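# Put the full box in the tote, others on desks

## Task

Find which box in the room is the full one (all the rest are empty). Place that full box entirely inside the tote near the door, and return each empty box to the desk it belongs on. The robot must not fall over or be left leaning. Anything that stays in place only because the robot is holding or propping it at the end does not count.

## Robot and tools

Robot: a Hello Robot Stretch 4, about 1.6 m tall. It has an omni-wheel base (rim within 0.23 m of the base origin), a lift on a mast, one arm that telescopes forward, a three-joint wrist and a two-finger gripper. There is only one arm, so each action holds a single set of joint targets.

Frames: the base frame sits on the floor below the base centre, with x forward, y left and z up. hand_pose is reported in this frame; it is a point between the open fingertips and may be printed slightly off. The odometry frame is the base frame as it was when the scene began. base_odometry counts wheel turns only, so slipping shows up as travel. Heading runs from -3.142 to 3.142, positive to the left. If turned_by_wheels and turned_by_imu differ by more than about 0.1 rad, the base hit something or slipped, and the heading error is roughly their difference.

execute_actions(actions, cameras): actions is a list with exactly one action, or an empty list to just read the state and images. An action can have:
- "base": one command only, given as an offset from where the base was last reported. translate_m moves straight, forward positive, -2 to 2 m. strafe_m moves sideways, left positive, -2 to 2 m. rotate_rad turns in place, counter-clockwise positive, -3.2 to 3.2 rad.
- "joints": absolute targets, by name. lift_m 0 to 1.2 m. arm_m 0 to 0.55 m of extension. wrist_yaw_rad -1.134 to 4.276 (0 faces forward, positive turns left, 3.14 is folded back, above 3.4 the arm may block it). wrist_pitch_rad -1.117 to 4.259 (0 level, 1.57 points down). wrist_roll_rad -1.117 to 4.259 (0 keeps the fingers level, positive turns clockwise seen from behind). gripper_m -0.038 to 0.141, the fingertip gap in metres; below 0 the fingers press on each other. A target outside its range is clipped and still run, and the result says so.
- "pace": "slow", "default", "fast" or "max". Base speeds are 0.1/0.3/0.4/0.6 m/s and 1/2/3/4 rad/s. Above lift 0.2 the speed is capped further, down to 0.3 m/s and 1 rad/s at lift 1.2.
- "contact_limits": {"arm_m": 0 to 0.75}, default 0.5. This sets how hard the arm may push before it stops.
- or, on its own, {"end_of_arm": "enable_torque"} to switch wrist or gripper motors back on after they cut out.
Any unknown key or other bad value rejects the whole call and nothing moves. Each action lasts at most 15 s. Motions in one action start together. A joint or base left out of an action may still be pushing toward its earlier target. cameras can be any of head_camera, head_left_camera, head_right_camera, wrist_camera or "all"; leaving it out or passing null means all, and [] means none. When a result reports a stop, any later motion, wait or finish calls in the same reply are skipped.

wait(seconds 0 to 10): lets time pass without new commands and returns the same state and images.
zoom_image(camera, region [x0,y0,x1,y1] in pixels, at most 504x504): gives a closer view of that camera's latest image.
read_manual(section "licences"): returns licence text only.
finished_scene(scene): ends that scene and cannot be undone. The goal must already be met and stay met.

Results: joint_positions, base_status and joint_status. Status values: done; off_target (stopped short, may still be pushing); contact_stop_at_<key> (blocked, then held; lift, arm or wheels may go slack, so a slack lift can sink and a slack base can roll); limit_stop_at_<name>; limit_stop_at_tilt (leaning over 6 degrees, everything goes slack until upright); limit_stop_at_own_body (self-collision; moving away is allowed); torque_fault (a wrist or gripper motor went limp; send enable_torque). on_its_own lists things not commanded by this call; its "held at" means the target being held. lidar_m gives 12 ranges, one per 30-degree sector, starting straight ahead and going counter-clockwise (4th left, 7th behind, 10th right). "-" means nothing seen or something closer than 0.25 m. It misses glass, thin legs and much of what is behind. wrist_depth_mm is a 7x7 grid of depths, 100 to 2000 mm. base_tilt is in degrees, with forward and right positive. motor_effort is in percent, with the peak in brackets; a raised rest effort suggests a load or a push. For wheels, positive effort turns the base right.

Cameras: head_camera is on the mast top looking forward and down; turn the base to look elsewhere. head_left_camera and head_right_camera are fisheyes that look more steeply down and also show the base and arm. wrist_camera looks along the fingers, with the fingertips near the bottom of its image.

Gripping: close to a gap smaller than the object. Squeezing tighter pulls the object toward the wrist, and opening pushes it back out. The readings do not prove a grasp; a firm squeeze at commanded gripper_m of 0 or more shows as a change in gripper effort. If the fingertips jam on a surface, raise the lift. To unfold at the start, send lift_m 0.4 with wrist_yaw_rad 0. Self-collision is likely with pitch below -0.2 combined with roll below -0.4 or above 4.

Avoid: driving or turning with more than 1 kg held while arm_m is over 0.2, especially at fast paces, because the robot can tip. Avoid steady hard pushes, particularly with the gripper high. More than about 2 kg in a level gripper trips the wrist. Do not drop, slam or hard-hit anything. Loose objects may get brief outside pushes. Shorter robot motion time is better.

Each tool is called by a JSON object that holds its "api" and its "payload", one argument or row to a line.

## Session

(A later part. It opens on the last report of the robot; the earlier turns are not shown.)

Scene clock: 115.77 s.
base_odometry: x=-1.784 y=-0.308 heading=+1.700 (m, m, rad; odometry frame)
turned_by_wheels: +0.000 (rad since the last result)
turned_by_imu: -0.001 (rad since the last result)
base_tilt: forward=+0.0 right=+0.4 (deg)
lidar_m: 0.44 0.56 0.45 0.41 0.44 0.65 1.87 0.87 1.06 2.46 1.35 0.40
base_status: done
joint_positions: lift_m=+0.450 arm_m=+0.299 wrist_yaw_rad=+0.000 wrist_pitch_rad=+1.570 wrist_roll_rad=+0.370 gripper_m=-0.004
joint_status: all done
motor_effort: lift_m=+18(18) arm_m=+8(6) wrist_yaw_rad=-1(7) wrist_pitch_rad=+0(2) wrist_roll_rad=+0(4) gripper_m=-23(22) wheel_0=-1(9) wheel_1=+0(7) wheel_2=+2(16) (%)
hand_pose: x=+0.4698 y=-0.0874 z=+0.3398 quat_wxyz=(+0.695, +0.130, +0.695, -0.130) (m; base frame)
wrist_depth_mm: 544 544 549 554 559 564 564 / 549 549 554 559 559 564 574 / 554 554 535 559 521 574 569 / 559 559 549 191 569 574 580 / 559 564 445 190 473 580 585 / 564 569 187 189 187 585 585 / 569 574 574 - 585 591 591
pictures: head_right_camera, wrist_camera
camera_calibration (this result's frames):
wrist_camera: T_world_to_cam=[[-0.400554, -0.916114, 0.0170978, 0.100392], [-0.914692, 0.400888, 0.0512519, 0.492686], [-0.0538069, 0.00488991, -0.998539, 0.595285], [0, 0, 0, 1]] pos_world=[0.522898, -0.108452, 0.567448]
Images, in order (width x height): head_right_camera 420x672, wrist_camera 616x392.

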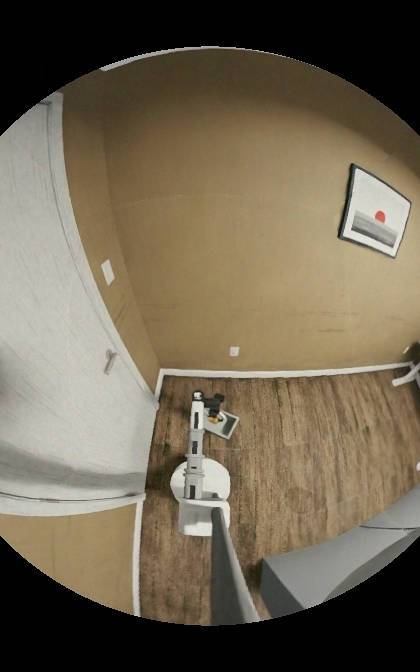

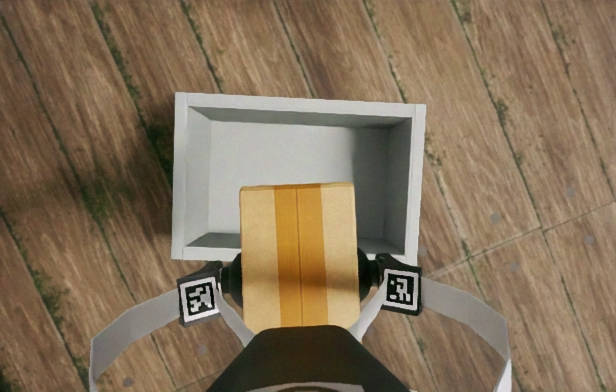

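{"api": "execute_actions", "payload": {
  "actions": [
    {"base": {"strafe_m": -0.015}, "joints": {"arm_m": 0.341, "wrist_roll_rad": 0.465, "lift_m": 0.152}}
  ],
  "cameras": ["wrist_camera"]
}}

Scene clock: 118.77 s.
base_odometry: x=-1.769 y=-0.306 heading=+1.700 (m, m, rad; odometry frame)
turned_by_wheels: +0.000 (rad since the last result)
turned_by_imu: +0.000 (rad since the last result)
base_tilt: forward=-0.1 right=+0.3 (deg)
lidar_m: 0.58 0.58 0.44 0.41 0.44 0.68 1.86 0.84 1.04 2.47 1.35 0.38
base_status: done
joint_positions: lift_m=+0.152 arm_m=+0.340 wrist_yaw_rad=+0.000 wrist_pitch_rad=+1.570 wrist_roll_rad=+0.465 gripper_m=-0.004
joint_status: all done
motor_effort: lift_m=+18(15) arm_m=+8(12) wrist_yaw_rad=-1(1) wrist_pitch_rad=+0(1) wrist_roll_rad=+0(2) gripper_m=-21(22) wheel_0=+1(8) wheel_1=-1(10) wheel_2=+0(2) (%)
hand_pose: x=+0.5107 y=-0.0874 z=+0.0418 quat_wxyz=(+0.688, +0.163, +0.688, -0.163) (m; base frame)
wrist_depth_mm: 258 259 262 262 265 265 267 / 144 144 146 147 147 153 160 / 186 260 263 264 266 254 195 / 194 263 264 191 268 268 197 / 191 265 265 190 268 271 200 / 189 234 187 188 187 231 202 / 187 253 268 - 259 241 204
pictures: wrist_camera
camera_calibration (this result's frames):
wrist_camera: T_world_to_cam=[[-0.485633, -0.873996, 0.0170666, 0.16901], [-0.872545, 0.485829, 0.0513326, 0.531286], [-0.053156, 0.0100374, -0.998536, 0.30008], [0, 0, 0, 1]] pos_world=[0.561599, -0.113412, 0.269484]
Images, in order (width x height): wrist_camera 616x392.

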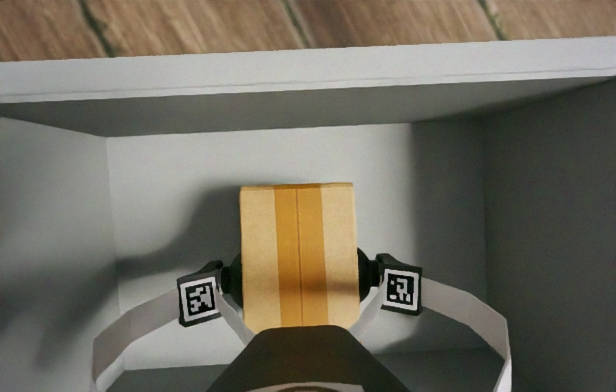

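{"api": "execute_actions", "payload": {
  "actions": [
    {"joints": {"lift_m": 0.138, "gripper_m": 0.09}}
  ],
  "cameras": ["wrist_camera"]
}}

{"api": "execute_actions", "payload": {
  "actions": [
    {"joints": {"lift_m": 0.33}, "pace": "max"}
  ],
  "cameras": ["wrist_camera", "head_right_camera"]
}}

Scene clock: 120.90 s.
base_odometry: x=-1.769 y=-0.306 heading=+1.700 (m, m, rad; odometry frame)
turned_by_wheels: +0.000 (rad since the last result)
turned_by_imu: +0.000 (rad since the last result)
base_tilt: forward=+0.0 right=+0.4 (deg)
lidar_m: 0.61 0.59 0.45 0.41 0.44 0.68 1.85 0.84 1.04 2.45 1.36 0.36
base_status: not commanded
joint_positions: lift_m=+0.138 arm_m=+0.340 wrist_yaw_rad=+0.000 wrist_pitch_rad=+1.570 wrist_roll_rad=+0.465 gripper_m=+0.090
joint_status: all done
motor_effort: lift_m=+18(17) arm_m=+8(8) wrist_yaw_rad=-1(1) wrist_pitch_rad=-1(2) wrist_roll_rad=+0(0) gripper_m=-2(22) wheel_0=+1(1) wheel_1=+0(0) wheel_2=+0(0) (%)
hand_pose: x=+0.5106 y=-0.0874 z=+0.0278 quat_wxyz=(+0.688, +0.163, +0.688, -0.163) (m; base frame)
wrist_depth_mm: 245 247 248 250 251 252 254 / 131 132 133 136 144 151 158 / 187 247 250 251 253 251 195 / 193 250 251 204 254 256 197 / 191 252 252 205 256 257 199 / 189 253 205 205 258 259 202 / 187 246 256 - 259 239 205
pictures: wrist_camera
camera_calibration (this result's frames):
wrist_camera: T_world_to_cam=[[-0.485656, -0.873981, 0.0171654, 0.169233], [-0.87252, 0.485856, 0.0515099, 0.531941], [-0.0533586, 0.010039, -0.998525, 0.286192], [0, 0, 0, 1]] pos_world=[0.561589, -0.113414, 0.255465]
Images, in order (width x height): wrist_camera 616x392.

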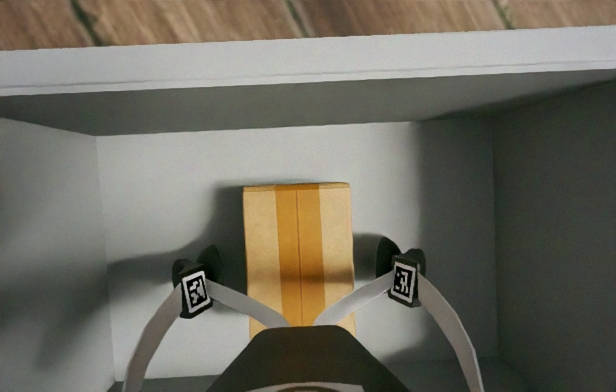

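Scene clock: 122.07 s.
base_odometry: x=-1.769 y=-0.306 heading=+1.700 (m, m, rad; odometry frame)
turned_by_wheels: +0.000 (rad since the last result)
turned_by_imu: +0.000 (rad since the last result)
base_tilt: forward=-0.1 right=+0.4 (deg)
lidar_m: 0.42 0.61 0.43 0.43 0.46 0.68 1.86 0.86 1.05 2.44 1.37 0.37
base_status: not commanded
joint_positions: lift_m=+0.330 arm_m=+0.340 wrist_yaw_rad=+0.000 wrist_pitch_rad=+1.570 wrist_roll_rad=+0.465 gripper_m=+0.090
joint_status: all done
motor_effort: lift_m=+20(22) arm_m=+8(8) wrist_yaw_rad=+0(1) wrist_pitch_rad=-1(1) wrist_roll_rad=+1(1) gripper_m=-2(1) wheel_0=+1(1) wheel_1=+0(0) wheel_2=+0(0) (%)
hand_pose: x=+0.5107 y=-0.0874 z=+0.2196 quat_wxyz=(+0.688, +0.163, +0.688, -0.163) (m; base frame)
wrist_depth_mm: 430 430 436 436 442 442 445 / 433 436 439 442 445 445 449 / 436 436 418 442 368 452 452 / 439 382 442 397 449 455 455 / 445 445 442 449 384 455 459 / 449 445 332 351 338 462 466 / 452 452 452 - 462 466 466
pictures: head_right_camera, wrist_camera
camera_calibration (this result's frames):
wrist_camera: T_world_to_cam=[[-0.485681, -0.87397, 0.0170346, 0.166025], [-0.872523, 0.485876, 0.051275, 0.522193], [-0.0530895, 0.0100402, -0.998539, 0.477586], [0, 0, 0, 1]] pos_world=[0.561615, -0.113415, 0.447285]
Images, in order (width x height): head_right_camera 420x672, wrist_camera 616x392.

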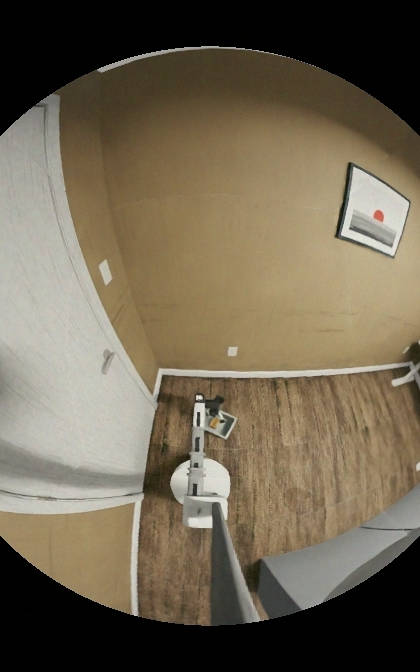

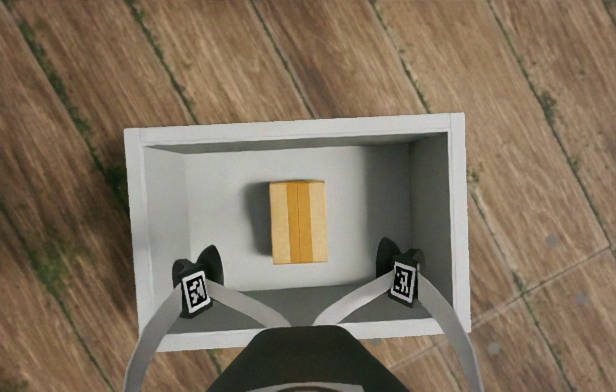

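{"api": "finished_scene", "payload": {
  "scene": 2
}}

The scene is finished: the task was done.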